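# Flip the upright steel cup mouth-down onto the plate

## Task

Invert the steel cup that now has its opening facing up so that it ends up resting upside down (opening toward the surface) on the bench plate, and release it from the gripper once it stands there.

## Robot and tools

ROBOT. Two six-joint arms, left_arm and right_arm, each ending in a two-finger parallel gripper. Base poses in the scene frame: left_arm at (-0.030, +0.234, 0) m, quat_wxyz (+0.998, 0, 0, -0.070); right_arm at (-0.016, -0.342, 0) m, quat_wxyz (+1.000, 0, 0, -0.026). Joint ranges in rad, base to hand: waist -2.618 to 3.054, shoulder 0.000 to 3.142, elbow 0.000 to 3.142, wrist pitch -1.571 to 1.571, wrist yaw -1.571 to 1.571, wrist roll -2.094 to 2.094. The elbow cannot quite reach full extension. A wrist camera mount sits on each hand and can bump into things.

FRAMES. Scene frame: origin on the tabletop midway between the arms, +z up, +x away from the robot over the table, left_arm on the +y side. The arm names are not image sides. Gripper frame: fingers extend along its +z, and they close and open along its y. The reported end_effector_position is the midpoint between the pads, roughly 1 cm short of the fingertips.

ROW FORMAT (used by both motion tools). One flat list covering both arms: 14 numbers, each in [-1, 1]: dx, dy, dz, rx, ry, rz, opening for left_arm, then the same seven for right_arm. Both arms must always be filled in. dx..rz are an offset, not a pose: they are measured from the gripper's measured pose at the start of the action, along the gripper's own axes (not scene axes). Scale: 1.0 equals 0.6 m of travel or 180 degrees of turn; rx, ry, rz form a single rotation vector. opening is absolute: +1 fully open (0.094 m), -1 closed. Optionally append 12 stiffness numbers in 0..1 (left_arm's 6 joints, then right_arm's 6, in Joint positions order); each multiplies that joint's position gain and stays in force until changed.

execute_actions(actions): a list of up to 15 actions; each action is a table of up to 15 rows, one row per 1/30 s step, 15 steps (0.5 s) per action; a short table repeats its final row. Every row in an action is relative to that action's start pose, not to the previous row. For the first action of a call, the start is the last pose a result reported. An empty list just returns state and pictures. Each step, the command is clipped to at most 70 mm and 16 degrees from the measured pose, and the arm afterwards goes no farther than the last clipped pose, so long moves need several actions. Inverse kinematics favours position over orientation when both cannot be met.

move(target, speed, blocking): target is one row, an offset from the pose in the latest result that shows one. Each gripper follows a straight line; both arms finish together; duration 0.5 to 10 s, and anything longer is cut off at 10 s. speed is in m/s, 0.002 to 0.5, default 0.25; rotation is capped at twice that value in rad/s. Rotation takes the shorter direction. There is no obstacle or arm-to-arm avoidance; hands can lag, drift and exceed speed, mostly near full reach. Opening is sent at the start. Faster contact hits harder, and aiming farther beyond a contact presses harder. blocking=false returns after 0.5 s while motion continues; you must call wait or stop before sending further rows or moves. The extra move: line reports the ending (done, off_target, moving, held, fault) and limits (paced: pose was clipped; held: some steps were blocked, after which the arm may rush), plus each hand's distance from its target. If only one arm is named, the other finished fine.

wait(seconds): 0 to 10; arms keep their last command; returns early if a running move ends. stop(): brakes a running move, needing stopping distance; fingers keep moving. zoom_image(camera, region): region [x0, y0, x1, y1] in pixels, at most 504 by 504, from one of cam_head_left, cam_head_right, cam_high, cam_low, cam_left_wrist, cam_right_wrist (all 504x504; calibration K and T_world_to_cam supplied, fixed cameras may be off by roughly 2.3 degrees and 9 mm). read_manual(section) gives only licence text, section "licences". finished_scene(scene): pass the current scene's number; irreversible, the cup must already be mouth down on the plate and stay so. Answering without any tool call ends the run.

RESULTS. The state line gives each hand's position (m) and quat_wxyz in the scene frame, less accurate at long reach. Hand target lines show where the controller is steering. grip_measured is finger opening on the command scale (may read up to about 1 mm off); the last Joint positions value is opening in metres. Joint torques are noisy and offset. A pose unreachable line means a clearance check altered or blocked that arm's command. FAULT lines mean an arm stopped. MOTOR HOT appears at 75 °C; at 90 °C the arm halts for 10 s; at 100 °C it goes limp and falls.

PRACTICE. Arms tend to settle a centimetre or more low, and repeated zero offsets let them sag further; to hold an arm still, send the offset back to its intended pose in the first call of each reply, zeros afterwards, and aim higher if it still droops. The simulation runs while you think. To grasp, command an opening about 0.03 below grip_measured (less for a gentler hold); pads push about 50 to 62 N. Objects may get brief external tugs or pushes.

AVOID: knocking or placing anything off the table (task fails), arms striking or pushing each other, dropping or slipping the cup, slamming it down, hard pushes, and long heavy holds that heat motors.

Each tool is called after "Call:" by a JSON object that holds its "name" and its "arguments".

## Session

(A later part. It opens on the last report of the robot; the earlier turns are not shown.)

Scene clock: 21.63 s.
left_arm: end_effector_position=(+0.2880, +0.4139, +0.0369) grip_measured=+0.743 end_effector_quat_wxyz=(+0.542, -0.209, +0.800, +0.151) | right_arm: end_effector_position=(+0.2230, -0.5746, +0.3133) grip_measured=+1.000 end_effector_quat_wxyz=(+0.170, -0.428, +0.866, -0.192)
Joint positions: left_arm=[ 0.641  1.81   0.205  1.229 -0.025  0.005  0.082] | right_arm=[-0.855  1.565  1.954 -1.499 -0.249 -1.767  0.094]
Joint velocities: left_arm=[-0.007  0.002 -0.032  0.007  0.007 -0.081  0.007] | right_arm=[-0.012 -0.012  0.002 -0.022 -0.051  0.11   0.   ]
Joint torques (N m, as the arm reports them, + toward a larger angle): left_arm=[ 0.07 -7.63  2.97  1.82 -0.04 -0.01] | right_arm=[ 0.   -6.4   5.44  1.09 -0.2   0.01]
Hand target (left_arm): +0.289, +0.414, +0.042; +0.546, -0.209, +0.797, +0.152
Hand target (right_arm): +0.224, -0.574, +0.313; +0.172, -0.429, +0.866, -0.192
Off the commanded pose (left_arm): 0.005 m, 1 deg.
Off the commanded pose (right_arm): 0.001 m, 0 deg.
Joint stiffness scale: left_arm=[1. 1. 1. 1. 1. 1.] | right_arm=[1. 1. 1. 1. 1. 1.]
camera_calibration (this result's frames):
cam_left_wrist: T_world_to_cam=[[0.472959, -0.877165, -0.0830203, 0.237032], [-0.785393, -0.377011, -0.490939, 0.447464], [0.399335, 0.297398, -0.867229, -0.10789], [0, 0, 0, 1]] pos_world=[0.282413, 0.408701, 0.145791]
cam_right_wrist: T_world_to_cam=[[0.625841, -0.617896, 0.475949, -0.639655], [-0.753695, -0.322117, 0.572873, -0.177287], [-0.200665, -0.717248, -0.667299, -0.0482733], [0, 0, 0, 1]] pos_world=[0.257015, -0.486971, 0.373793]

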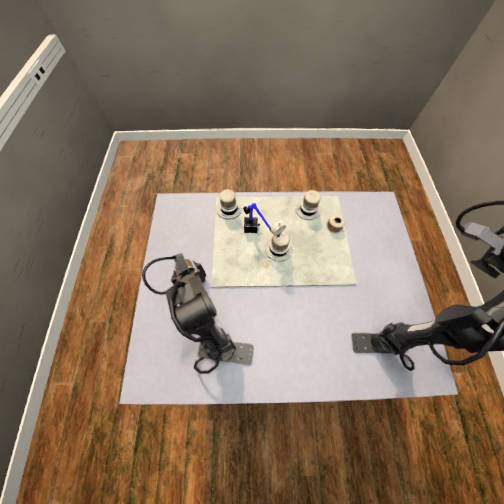

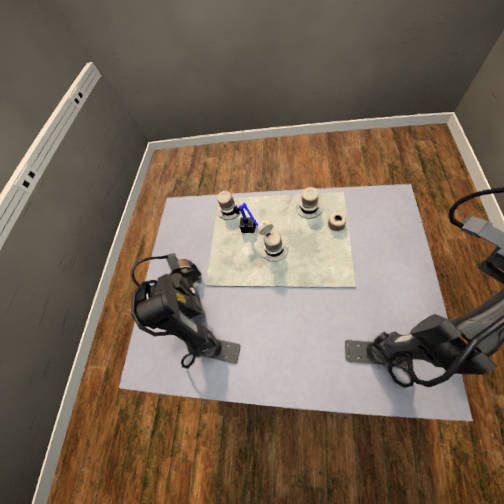

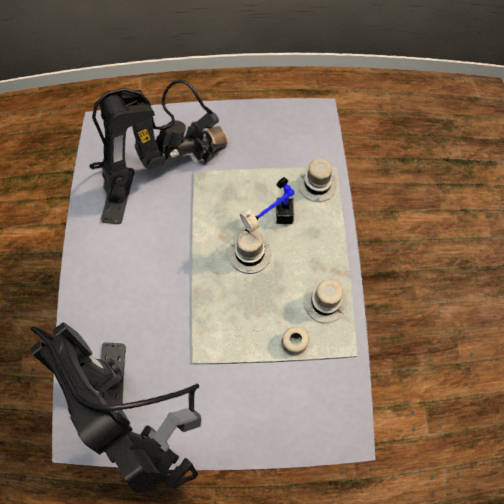

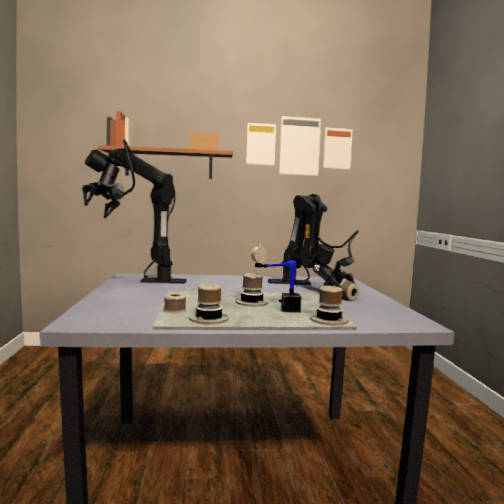

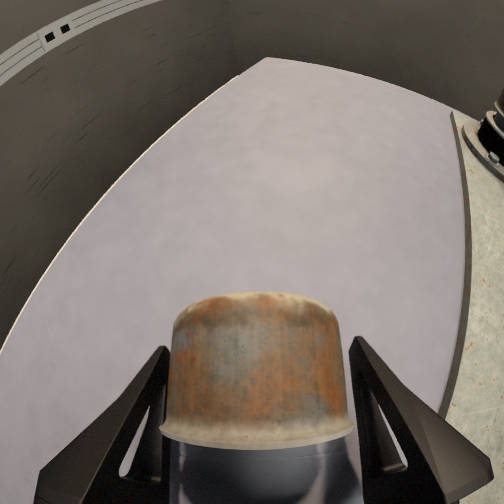

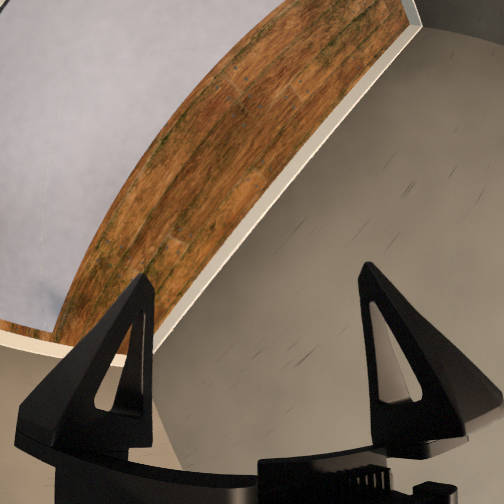

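Call:
{"name": "move", "arguments": {"target": [-0.0065,0,0.003,0,0.474,0,0.75,0,0,0,0,0,0,1], "speed": 0.2}}

Scene clock: 26.67 s.
left_arm: end_effector_position=(+0.2840, +0.4110, +0.0387) grip_measured=+0.747 end_effector_quat_wxyz=(-0.151, -0.249, +0.956, -0.032) | right_arm: end_effector_position=(+0.2224, -0.5752, +0.3131) grip_measured=+1.000 end_effector_quat_wxyz=(+0.168, -0.428, +0.867, -0.193)
Joint positions: left_arm=[ 0.645  2.262  1.836 -1.454 -0.013 -0.006  0.082] | right_arm=[-0.855  1.565  1.954 -1.499 -0.244 -1.767  0.094]
Joint velocities: left_arm=[-0.002 -0.012 -0.017 -0.037  0.007 -0.007  0.001] | right_arm=[-0.007 -0.002 -0.007  0.051  0.022  0.022  0.   ]
Joint torques (N m, as the arm reports them, + toward a larger angle): left_arm=[  0.73 -12.17   8.46  -0.3    0.06  -0.12] | right_arm=[-0.02 -6.32  5.47  1.09 -0.18 -0.01]
Hand target (left_arm): +0.289, +0.414, +0.045; -0.142, -0.256, +0.955, -0.035
Hand target (right_arm): +0.223, -0.575, +0.313; +0.170, -0.428, +0.866, -0.192
Off the commanded pose (left_arm): 0.008 m, 1 deg.
Off the commanded pose (right_arm): 0.001 m, 0 deg.
Joint stiffness scale: left_arm=[1. 1. 1. 1. 1. 1.] | right_arm=[1. 1. 1. 1. 1. 1.]
move: done
camera_calibration (this result's frames):
cam_left_wrist: T_world_to_cam=[[0.422313, -0.906409, 0.00859681, 0.259346], [-0.501666, -0.225815, 0.835068, 0.250066], [-0.754973, -0.356973, -0.550079, 0.480607], [0, 0, 0, 1]] pos_world=[0.37877, 0.463106, 0.0533199]
cam_right_wrist: T_world_to_cam=[[0.626143, -0.617975, 0.475449, -0.639506], [-0.752391, -0.318885, 0.576386, -0.177366], [-0.204578, -0.718623, -0.664626, -0.0497162], [0, 0, 0, 1]] pos_world=[0.256803, -0.487485, 0.373241]

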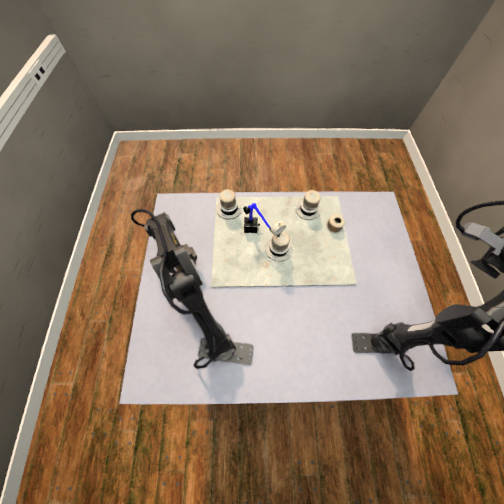

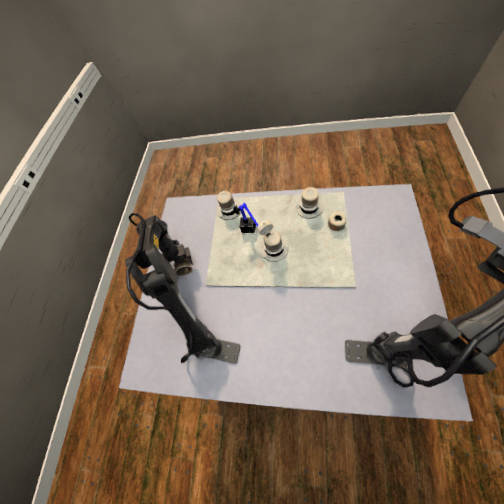

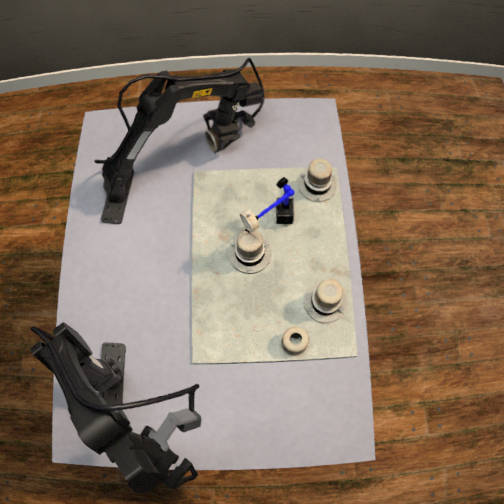

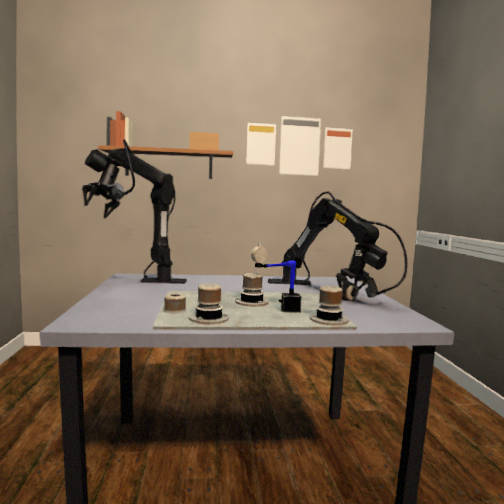

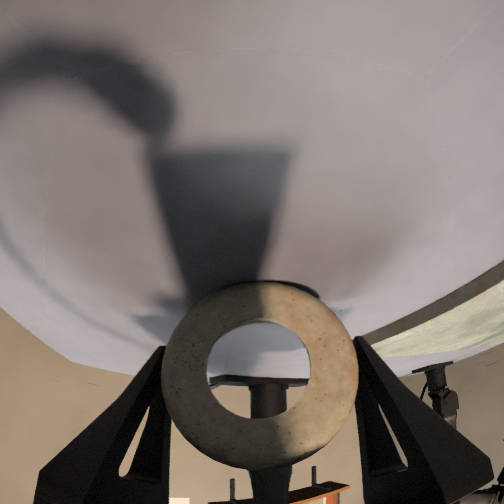

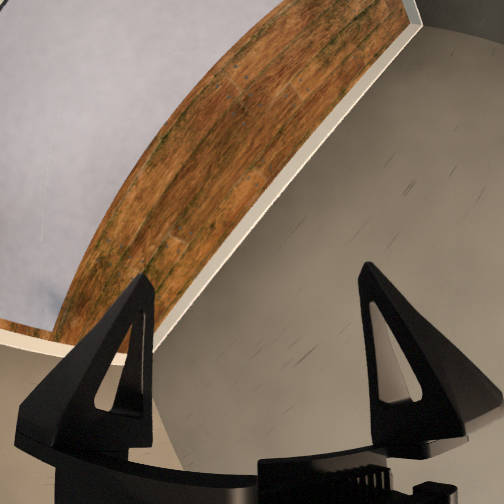

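Call:
{"name": "zoom_image", "arguments": {"camera": "cam_high", "region": [180, 70, 290, 170]}}

Call:
{"name": "zoom_image", "arguments": {"camera": "cam_head_right", "region": [120, 210, 220, 300]}}

Region (180, 70, 290, 170) of cam_high's 504x504 image, scaled by 4.582, with more detail than that image has; it fills the top 458 rows of this view, and the rest is white.

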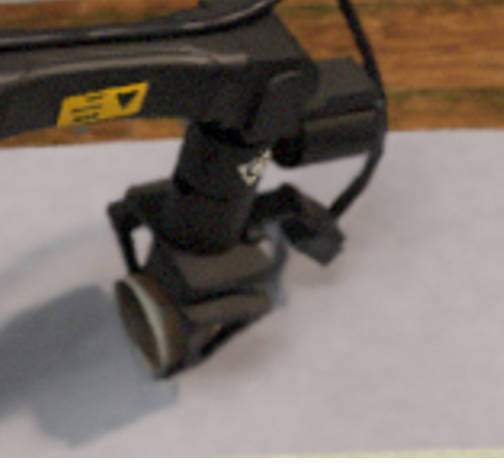

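Region (120, 210, 220, 300) of cam_head_right's 504x504 image, scaled by 5.040, with more detail than that image has; it fills the top 454 rows of this view, and the rest is white.

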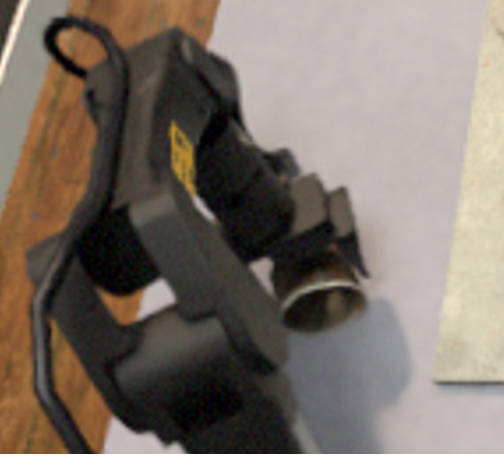

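Call:
{"name": "execute_actions", "arguments": {"actions": [[[-0.007,0,-0.010,0,0,0,0.73,0,0,0,0,0,0,1],[-0.007,0,-0.009,0,0,0,0.71,0,0,0,0,0,0,1],[-0.007,0,-0.008,0,0,0,0.69,0,0,0,0,0,0,1],[-0.007,0,-0.007,0,0,0,0.67,0,0,0,0,0,0,1],[-0.007,0,-0.006,0,0,0,0.65,0,0,0,0,0,0,1],[-0.007,0,-0.0055,0,0,0,0.63,0,0,0,0,0,0,1],[-0.007,0,-0.0055,0,0,0,0.61,0,0,0,0,0,0,1],[-0.007,0,-0.0055,0,0,0,0.59,0,0,0,0,0,0,1],[-0.007,0,-0.0055,0,0,0,0.575,0,0,0,0,0,0,1],[-0.007,0,-0.0055,0,0,0,0.56,0,0,0,0,0,0,1],[-0.007,0,-0.0055,0,0,0,0.545,0,0,0,0,0,0,1],[-0.007,0,-0.0055,0,0,0,0.53,0,0,0,0,0,0,1],[-0.007,0,-0.0055,0,0,0,0.52,0,0,0,0,0,0,1],[-0.007,0,-0.0055,0,0,0,0.51,0,0,0,0,0,0,1],[-0.007,0,-0.0055,0,0,0,0.50,0,0,0,0,0,0,1]],
[[0.002,0,-0.005,0,0,0,0.495,0,0,0,0,0,0,1],[0.002,0,-0.005,0,0,0,0.49,0,0,0,0,0,0,1],[0.002,0,-0.005,0,0,0,0.485,0,0,0,0,0,0,1],[0.002,0,-0.005,0,0,0,0.48,0,0,0,0,0,0,1],[0.002,0,-0.005,0,0,0,0.475,0,0,0,0,0,0,1],[0.002,0,-0.005,0,0,0,0.47,0,0,0,0,0,0,1],[0.002,0,-0.005,0,0,0,0.465,0,0,0,0,0,0,1],[0.002,0,-0.005,0,0,0,0.46,0,0,0,0,0,0,1],[0.002,0,-0.005,0,0,0,0.455,0,0,0,0,0,0,1],[0.002,0,-0.005,0,0,0,0.45,0,0,0,0,0,0,1],[0.002,0,-0.005,0,0,0,0.445,0,0,0,0,0,0,1]]]}}

Scene clock: 28.97 s.
left_arm: end_effector_position=(+0.2841, +0.4110, +0.0363) grip_measured=+0.481 end_effector_quat_wxyz=(-0.157, -0.248, +0.955, -0.033) | right_arm: end_effector_position=(+0.2212, -0.5763, +0.3127) grip_measured=+1.000 end_effector_quat_wxyz=(+0.163, -0.427, +0.868, -0.194)
Joint positions: left_arm=[ 0.645  2.278  1.849 -1.463 -0.013 -0.006  0.07 ] | right_arm=[-0.855  1.565  1.954 -1.499 -0.235 -1.767  0.094]
Joint velocities: left_arm=[-0.007  0.012 -0.002  0.037  0.051  0.022  0.001] | right_arm=[-0.022 -0.027  0.022 -0.022 -0.051 -0.066  0.   ]
Joint torques (N m, as the arm reports them, + toward a larger angle): left_arm=[  0.1  -12.86   5.99  -0.3   -0.03  -0.05] | right_arm=[ 0.05 -6.33  5.45  1.1  -0.19  0.01]
Hand target (left_arm): +0.284, +0.411, +0.040; -0.157, -0.248, +0.955, -0.033
Hand target (right_arm): +0.222, -0.576, +0.313; +0.165, -0.428, +0.867, -0.194
Off the commanded pose (left_arm): 0.003 m, 0 deg.
Off the commanded pose (right_arm): 0.001 m, 0 deg.
Joint stiffness scale: left_arm=[1. 1. 1. 1. 1. 1.] | right_arm=[1. 1. 1. 1. 1. 1.]
camera_calibration (this result's frames):
cam_left_wrist: T_world_to_cam=[[0.422409, -0.906356, 0.00943431, 0.259297], [-0.492707, -0.220866, 0.841699, 0.247312], [-0.760796, -0.36019, -0.539864, 0.482032], [0, 0, 0, 1]] pos_world=[0.37905, 0.463261, 0.0496233]
cam_right_wrist: T_world_to_cam=[[0.626697, -0.618126, 0.474522, -0.639232], [-0.749931, -0.3129, 0.582835, -0.177492], [-0.211787, -0.72112, -0.659646, -0.0523812], [0, 0, 0, 1]] pos_world=[0.256404, -0.488436, 0.372226]

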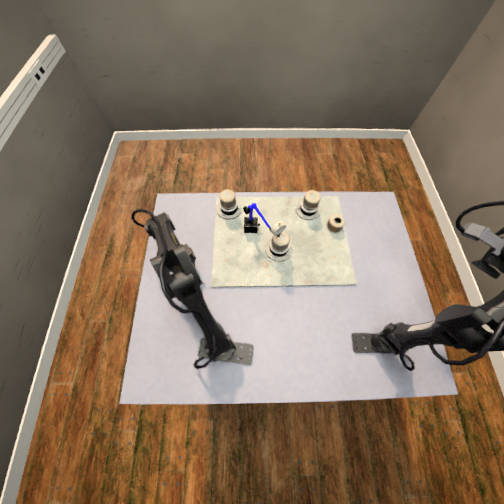

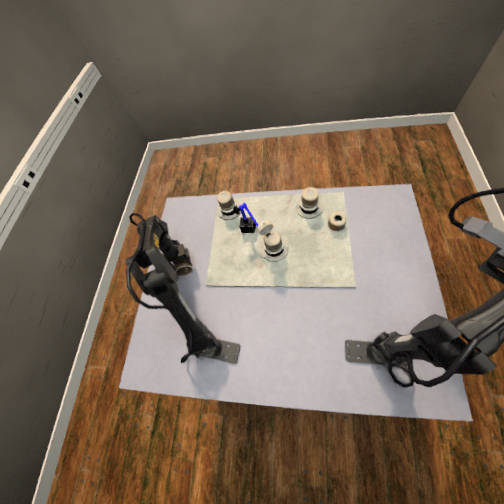

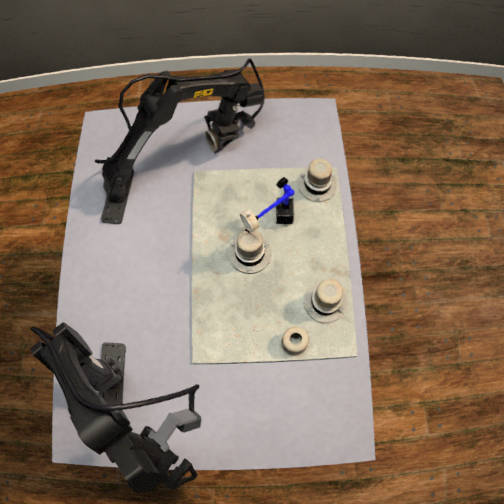

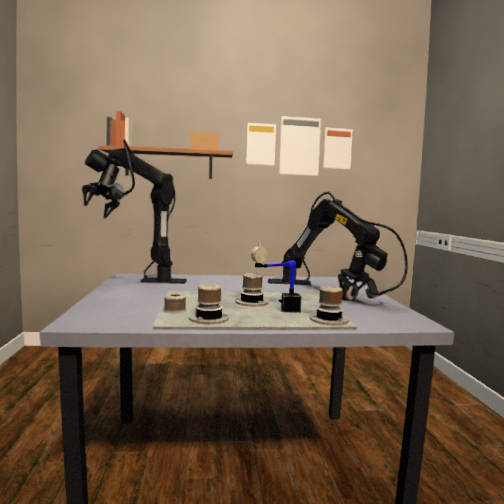

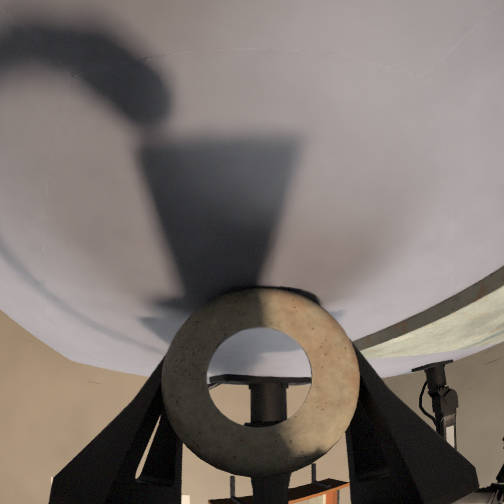

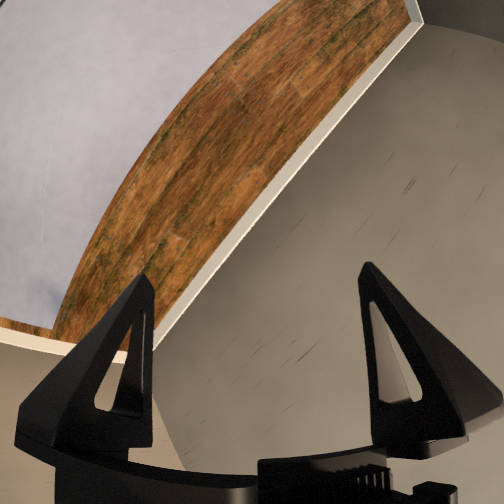

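Call:
{"name": "move", "arguments": {"target": [0.039,0,-0.119,0,-0.111,0,0.445,0,0,0,0,0,0,1], "speed": 0.18}}

Scene clock: 30.77 s.
left_arm: end_effector_position=(+0.2816, +0.4096, +0.1054) grip_measured=+0.481 end_effector_quat_wxyz=(-0.004, -0.253, +0.968, +0.005) | right_arm: end_effector_position=(+0.2206, -0.5769, +0.3126) grip_measured=+1.000 end_effector_quat_wxyz=(+0.161, -0.427, +0.868, -0.195)
Joint positions: left_arm=[ 0.645  1.908  1.613 -1.282 -0.013 -0.006  0.07 ] | right_arm=[-0.855  1.565  1.954 -1.499 -0.23  -1.767  0.094]
Joint velocities: left_arm=[ 0.002  0.002  0.007 -0.007 -0.007  0.007  0.001] | right_arm=[ 0.002 -0.007  0.002  0.066 -0.007 -0.007  0.   ]
Joint torques (N m, as the arm reports them, + toward a larger angle): left_arm=[ -0.45 -12.06   4.79   0.58  -0.05  -0.02] | right_arm=[-0.01 -6.33  5.38  1.08 -0.17 -0.01]
Hand target (left_arm): +0.284, +0.409, +0.110; +0.011, -0.250, +0.968, +0.011
Hand target (right_arm): +0.221, -0.576, +0.313; +0.163, -0.427, +0.868, -0.194
Off the commanded pose (left_arm): 0.007 m, 2 deg.
Off the commanded pose (right_arm): 0.001 m, 0 deg.
Joint stiffness scale: left_arm=[1. 1. 1. 1. 1. 1.] | right_arm=[1. 1. 1. 1. 1. 1.]
move: done
camera_calibration (this result's frames):
cam_left_wrist: T_world_to_cam=[[0.422812, -0.906133, -0.0123269, 0.260534], [-0.698266, -0.334429, 0.632915, 0.31396], [-0.577628, -0.258997, -0.774123, 0.448559], [0, 0, 0, 1]] pos_world=[0.368171, 0.457251, 0.151742]
cam_right_wrist: T_world_to_cam=[[0.626971, -0.618204, 0.474058, -0.639096], [-0.748677, -0.3099, 0.586042, -0.177547], [-0.215383, -0.722348, -0.657133, -0.0537141], [0, 0, 0, 1]] pos_world=[0.256201, -0.488913, 0.371721]

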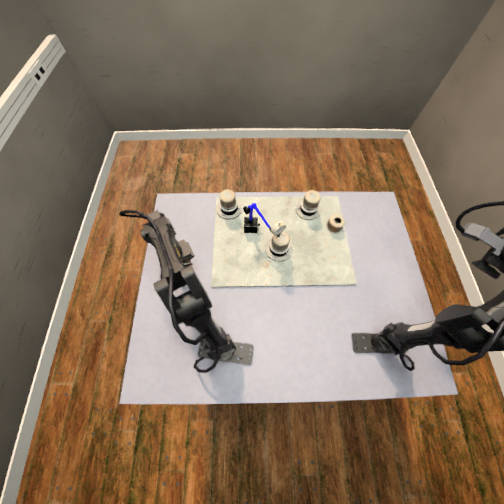

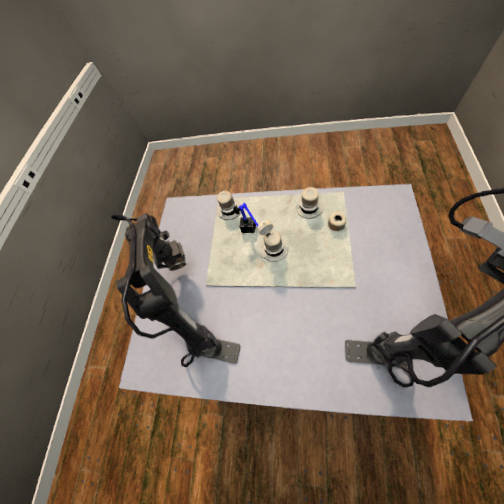

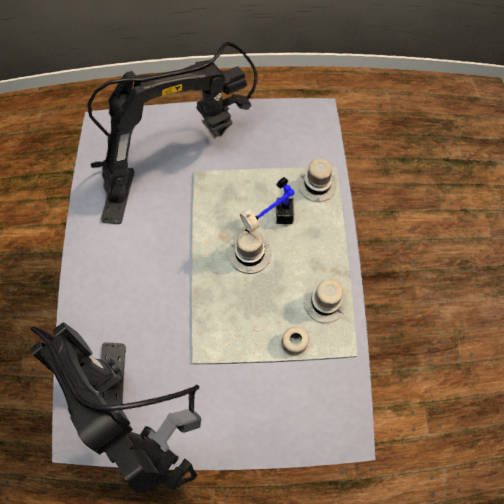

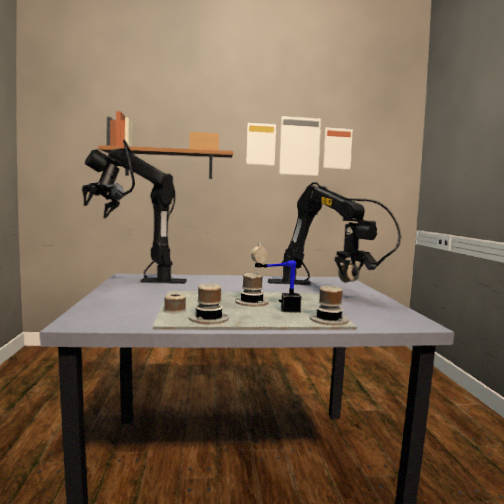

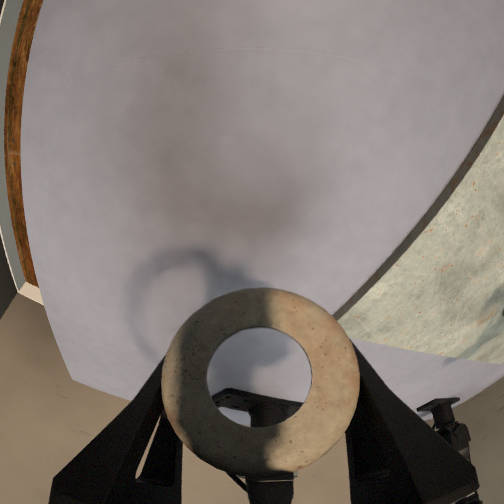

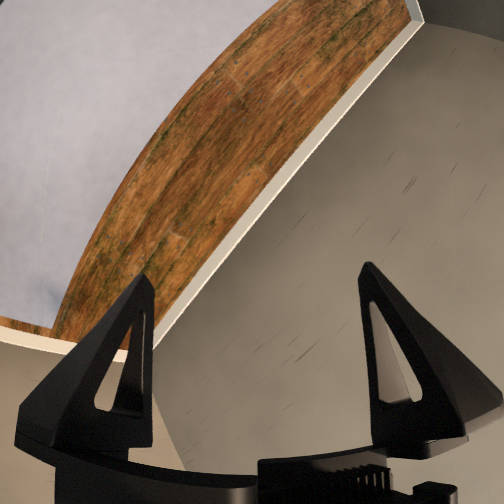

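Call:
{"name": "move", "arguments": {"target": [0.0705,-0.3425,0.0387,0.1257,-0.4178,0.1527,0.445,0,0,0,0,0,0,1], "speed": 0.3}}

Scene clock: 34.97 s.
left_arm: end_effector_position=(+0.3469, +0.2132, +0.0607) grip_measured=+0.481 end_effector_quat_wxyz=(+0.594, +0.028, +0.804, -0.019) | right_arm: end_effector_position=(+0.2201, -0.5775, +0.3124) grip_measured=+1.000 end_effector_quat_wxyz=(+0.159, -0.427, +0.869, -0.195)
Joint positions: left_arm=[0.091 1.775 0.23  1.247 0.017 0.008 0.07 ] | right_arm=[-0.855  1.565  1.954 -1.499 -0.225 -1.767  0.094]
Joint velocities: left_arm=[ 0.002 -0.027 -0.007  0.022 -0.066  0.037 -0.001] | right_arm=[ 0.017  0.022  0.002 -0.066 -0.037  0.022  0.   ]
Joint torques (N m, as the arm reports them, + toward a larger angle): left_arm=[-0.55 -5.95  1.95  2.55 -0.09  0.  ] | right_arm=[ 0.03 -6.28  5.42  1.08 -0.18  0.  ]
Hand target (left_arm): +0.348, +0.213, +0.075; +0.619, +0.030, +0.785, -0.015
Hand target (right_arm): +0.221, -0.577, +0.313; +0.161, -0.427, +0.868, -0.195
Off the commanded pose (left_arm): 0.020 m, 4 deg.
Off the commanded pose (right_arm): 0.001 m, 0 deg.
Joint stiffness scale: left_arm=[1. 1. 1. 1. 1. 1.] | right_arm=[1. 1. 1. 1. 1. 1.]
move: off_target (left_arm); limits=paced
camera_calibration (this result's frames):
cam_left_wrist: T_world_to_cam=[[-0.0893791, -0.993248, -0.0739566, 0.254399], [-0.822225, 0.115487, -0.557323, 0.341536], [0.562101, 0.010996, -0.826996, -0.0489769], [0, 0, 0, 1]] pos_world=[0.331088, 0.213777, 0.168657]
cam_right_wrist: T_world_to_cam=[[0.627244, -0.618283, 0.473593, -0.63896], [-0.747406, -0.306894, 0.589237, -0.177595], [-0.218973, -0.723562, -0.654606, -0.0550474], [0, 0, 0, 1]] pos_world=[0.255995, -0.489391, 0.371218]

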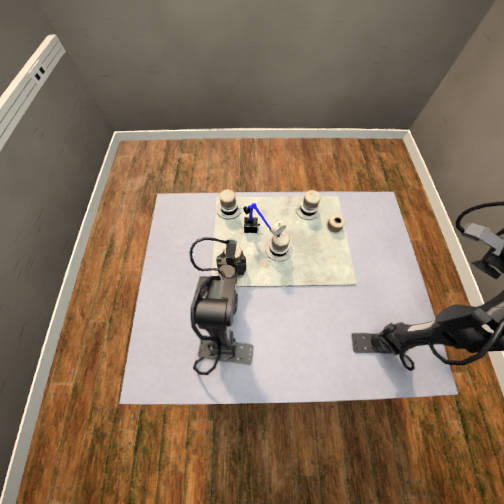

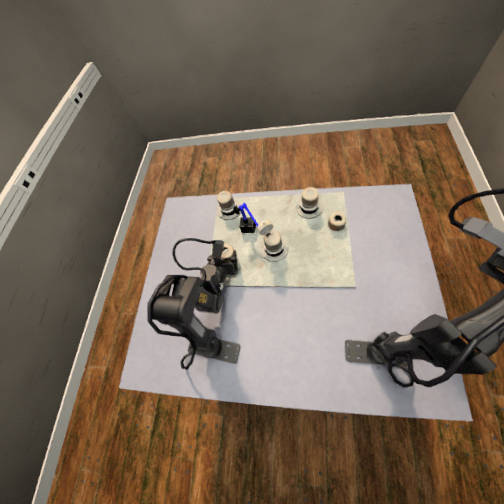

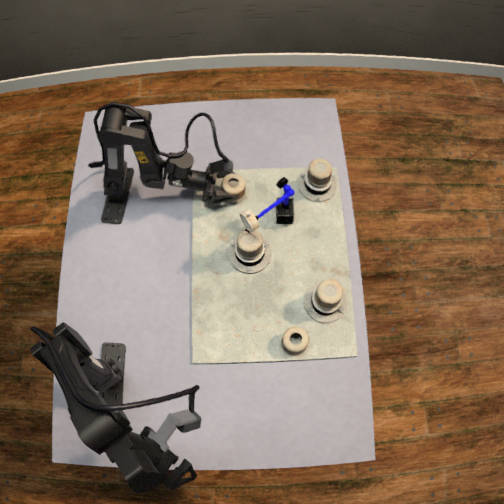

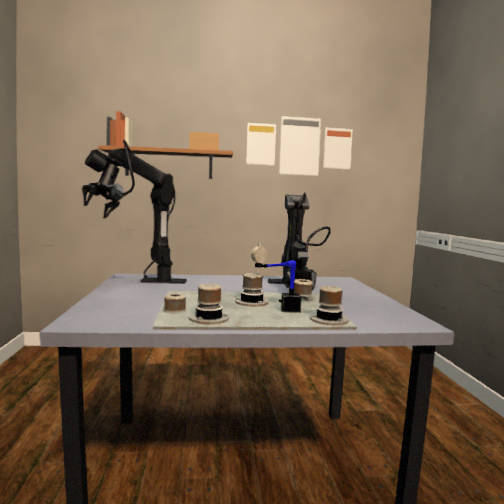

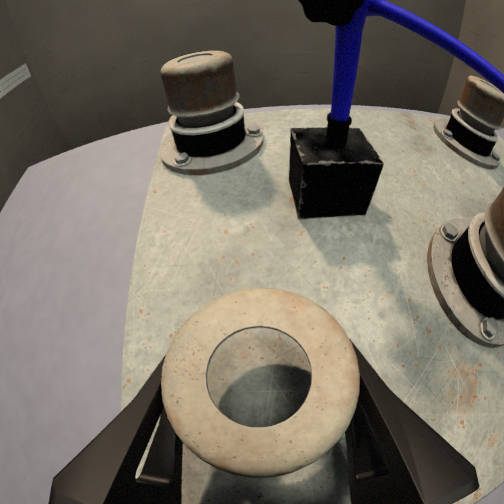

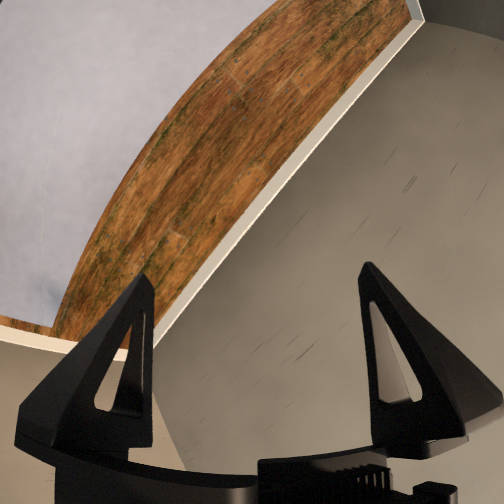

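Call:
{"name": "execute_actions", "arguments": {"actions": [[[-0.0224,0,-0.0039,0,-0.02,0,0.445,0,0,0,0,0,0,1],[-0.0212,0,-0.0022,0,-0.02,0,0.445,0,0,0,0,0,0,1],[-0.0200,0,-0.0006,0,-0.02,0,0.445,0,0,0,0,0,0,1],[-0.0188,0,0.0011,0,-0.02,0,0.445,0,0,0,0,0,0,1],[-0.0177,0,0.0027,0,-0.02,0,0.445,0,0,0,0,0,0,1],[-0.0165,0,0.0043,0,-0.02,0,0.445,0,0,0,0,0,0,1],[-0.0153,0,0.0060,0,-0.02,0,0.445,0,0,0,0,0,0,1],[-0.0141,0,0.0076,0,-0.02,0,0.445,0,0,0,0,0,0,1],[-0.0129,0,0.0093,0,-0.02,0,0.445,0,0,0,0,0,0,1],[-0.0117,0,0.0109,0,-0.02,0,0.445,0,0,0,0,0,0,1],[-0.0105,0,0.0125,0,-0.02,0,0.445,0,0,0,0,0,0,1],[-0.0094,0,0.0142,0,-0.02,0,0.445,0,0,0,0,0,0,1],[-0.0082,0,0.0158,0,-0.02,0,0.445,0,0,0,0,0,0,1],[-0.0070,0,0.0175,0,-0.02,0,0.445,0,0,0,0,0,0,1],[-0.0058,0,0.0191,0,-0.02,0,0.445,0,0,0,0,0,0,1]]]}}

Call:
{"name": "wait", "arguments": {"seconds": 0.3}}

Scene clock: 36.23 s.
left_arm: end_effector_position=(+0.3449, +0.2133, +0.0393) grip_measured=+0.481 end_effector_quat_wxyz=(+0.578, +0.028, +0.815, -0.019) | right_arm: end_effector_position=(+0.2195, -0.5780, +0.3123) grip_measured=+1.000 end_effector_quat_wxyz=(+0.157, -0.426, +0.869, -0.196)
Joint positions: left_arm=[0.091 1.878 0.23  1.311 0.017 0.008 0.07 ] | right_arm=[-0.855  1.565  1.954 -1.499 -0.221 -1.767  0.094]
Joint velocities: left_arm=[ 0.007  0.159  0.002  0.286 -0.022 -0.037  0.001] | right_arm=[-0.017  0.022 -0.007 -0.051  0.081  0.081  0.   ]
Joint torques (N m, as the arm reports them, + toward a larger angle): left_arm=[-0.17 -5.87  4.64  2.38  0.02 -0.02] | right_arm=[ 0.05 -6.32  5.43  1.09 -0.17  0.01]
Hand target (left_arm): +0.358, +0.213, +0.061; +0.617, +0.028, +0.786, -0.020
Hand target (right_arm): +0.220, -0.577, +0.312; +0.159, -0.427, +0.869, -0.195
Off the commanded pose (left_arm): 0.026 m, 6 deg.
Off the commanded pose (right_arm): 0.001 m, 0 deg.
Joint stiffness scale: left_arm=[1. 1. 1. 1. 1. 1.] | right_arm=[1. 1. 1. 1. 1. 1.]
camera_calibration (this result's frames):
cam_left_wrist: T_world_to_cam=[[-0.0921671, -0.99311, -0.0723745, 0.253605], [-0.842854, 0.11651, -0.525379, 0.333564], [0.530192, 0.0125785, -0.847785, -0.0540409], [0, 0, 0, 1]] pos_world=[0.333172, 0.213673, 0.147787]
cam_right_wrist: T_world_to_cam=[[0.627493, -0.618358, 0.473166, -0.638836], [-0.746227, -0.304133, 0.592156, -0.177633], [-0.222259, -0.724663, -0.652276, -0.0562697], [0, 0, 0, 1]] pos_world=[0.255803, -0.48983, 0.370759]

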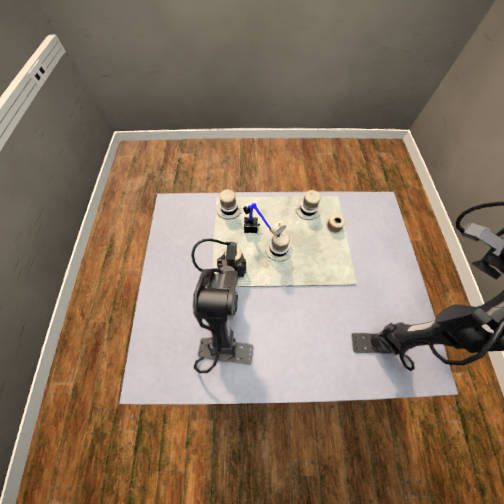

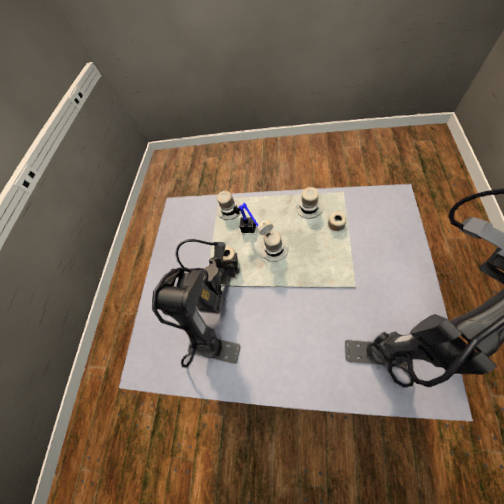

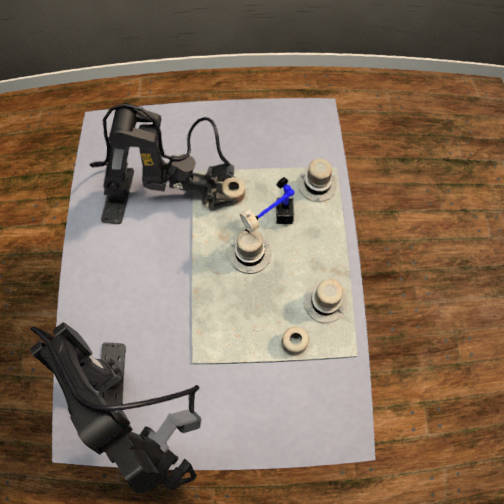

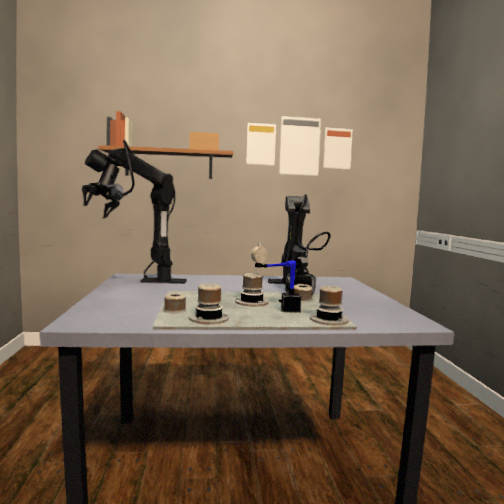

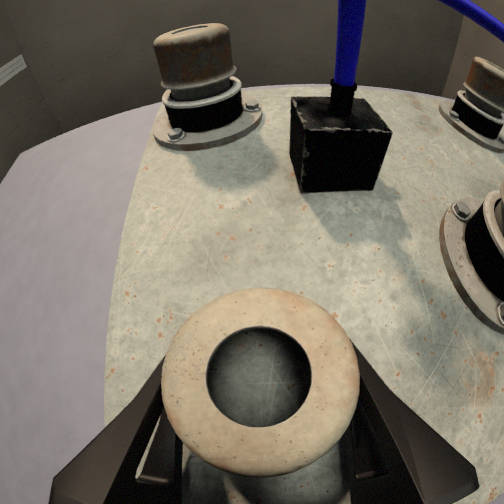

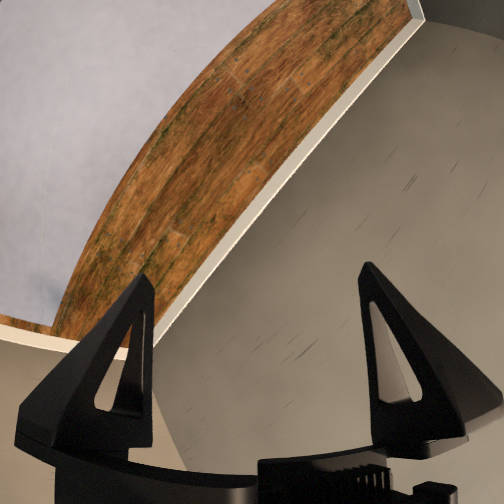

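Scene clock: 36.53 s.
left_arm: end_effector_position=(+0.3455, +0.2133, +0.0392) grip_measured=+0.481 end_effector_quat_wxyz=(+0.581, +0.028, +0.813, -0.019) | right_arm: end_effector_position=(+0.2195, -0.5780, +0.3122) grip_measured=+1.000 end_effector_quat_wxyz=(+0.157, -0.426, +0.869, -0.196)
Joint positions: left_arm=[0.091 1.892 0.23  1.333 0.017 0.008 0.07 ] | right_arm=[-0.855  1.565  1.954 -1.499 -0.221 -1.767  0.094]
Joint velocities: left_arm=[-0.012  0.012  0.002  0.007 -0.037 -0.037 -0.001] | right_arm=[ 0.007 -0.012  0.002 -0.007  0.007  0.051  0.   ]
Joint torques (N m, as the arm reports them, + toward a larger angle): left_arm=[-0.01 -6.13  4.65  2.51 -0.01 -0.02] | right_arm=[ 0.01 -6.3   5.38  1.1  -0.18 -0.01]
Hand target (left_arm): +0.358, +0.213, +0.061; +0.617, +0.028, +0.786, -0.020
Hand target (right_arm): +0.220, -0.577, +0.312; +0.159, -0.427, +0.869, -0.195
Off the commanded pose (left_arm): 0.025 m, 5 deg.
Off the commanded pose (right_arm): 0.001 m, 0 deg.
Joint stiffness scale: left_arm=[1. 1. 1. 1. 1. 1.] | right_arm=[1. 1. 1. 1. 1. 1.]
wait: 0.30 s; at rest by 0.17 s
camera_calibration (this result's frames):
cam_left_wrist: T_world_to_cam=[[-0.091642, -0.993136, -0.0726833, 0.253461], [-0.839028, 0.11632, -0.531509, 0.332999], [0.536315, 0.0122748, -0.843929, -0.0566486], [0, 0, 0, 1]] pos_world=[0.333004, 0.213682, 0.147607]
cam_right_wrist: T_world_to_cam=[[0.627515, -0.618365, 0.473128, -0.638824], [-0.746119, -0.303882, 0.592421, -0.177637], [-0.222557, -0.724763, -0.652064, -0.0563808], [0, 0, 0, 1]] pos_world=[0.255786, -0.48987, 0.370717]

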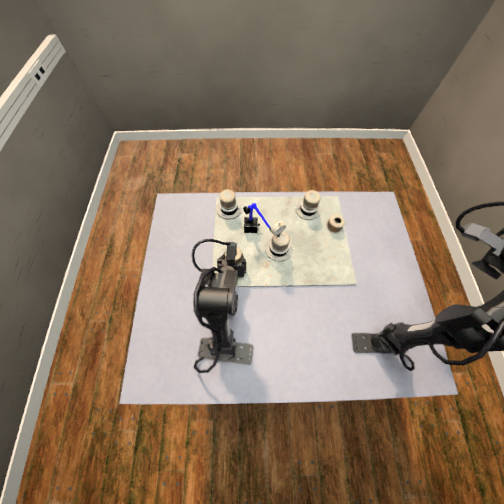

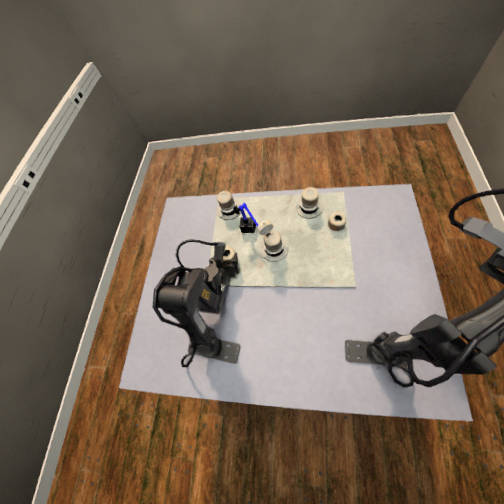

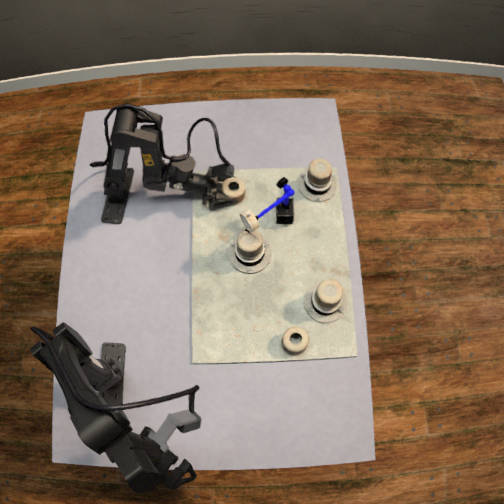

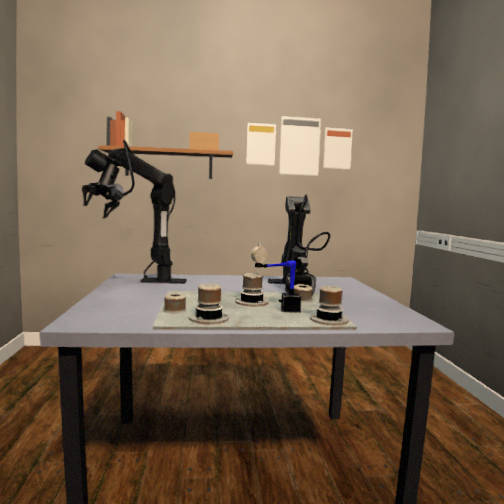

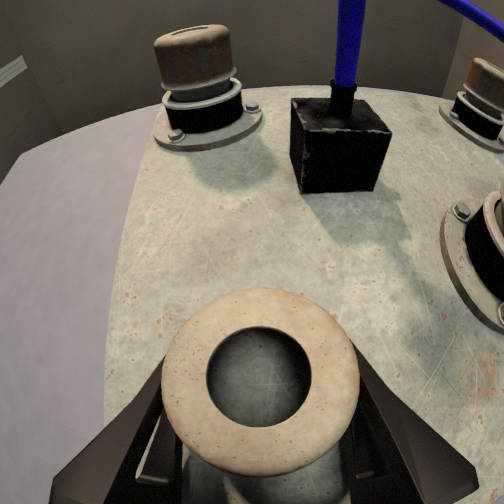

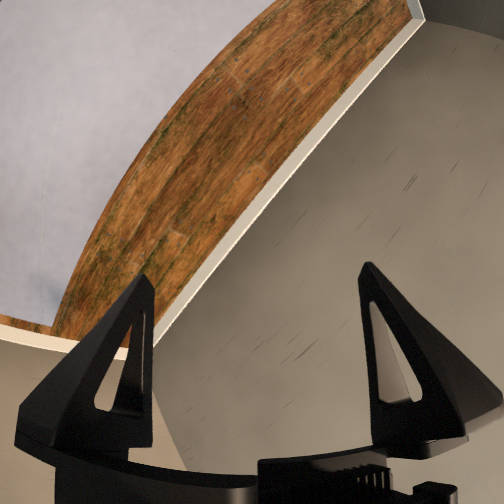

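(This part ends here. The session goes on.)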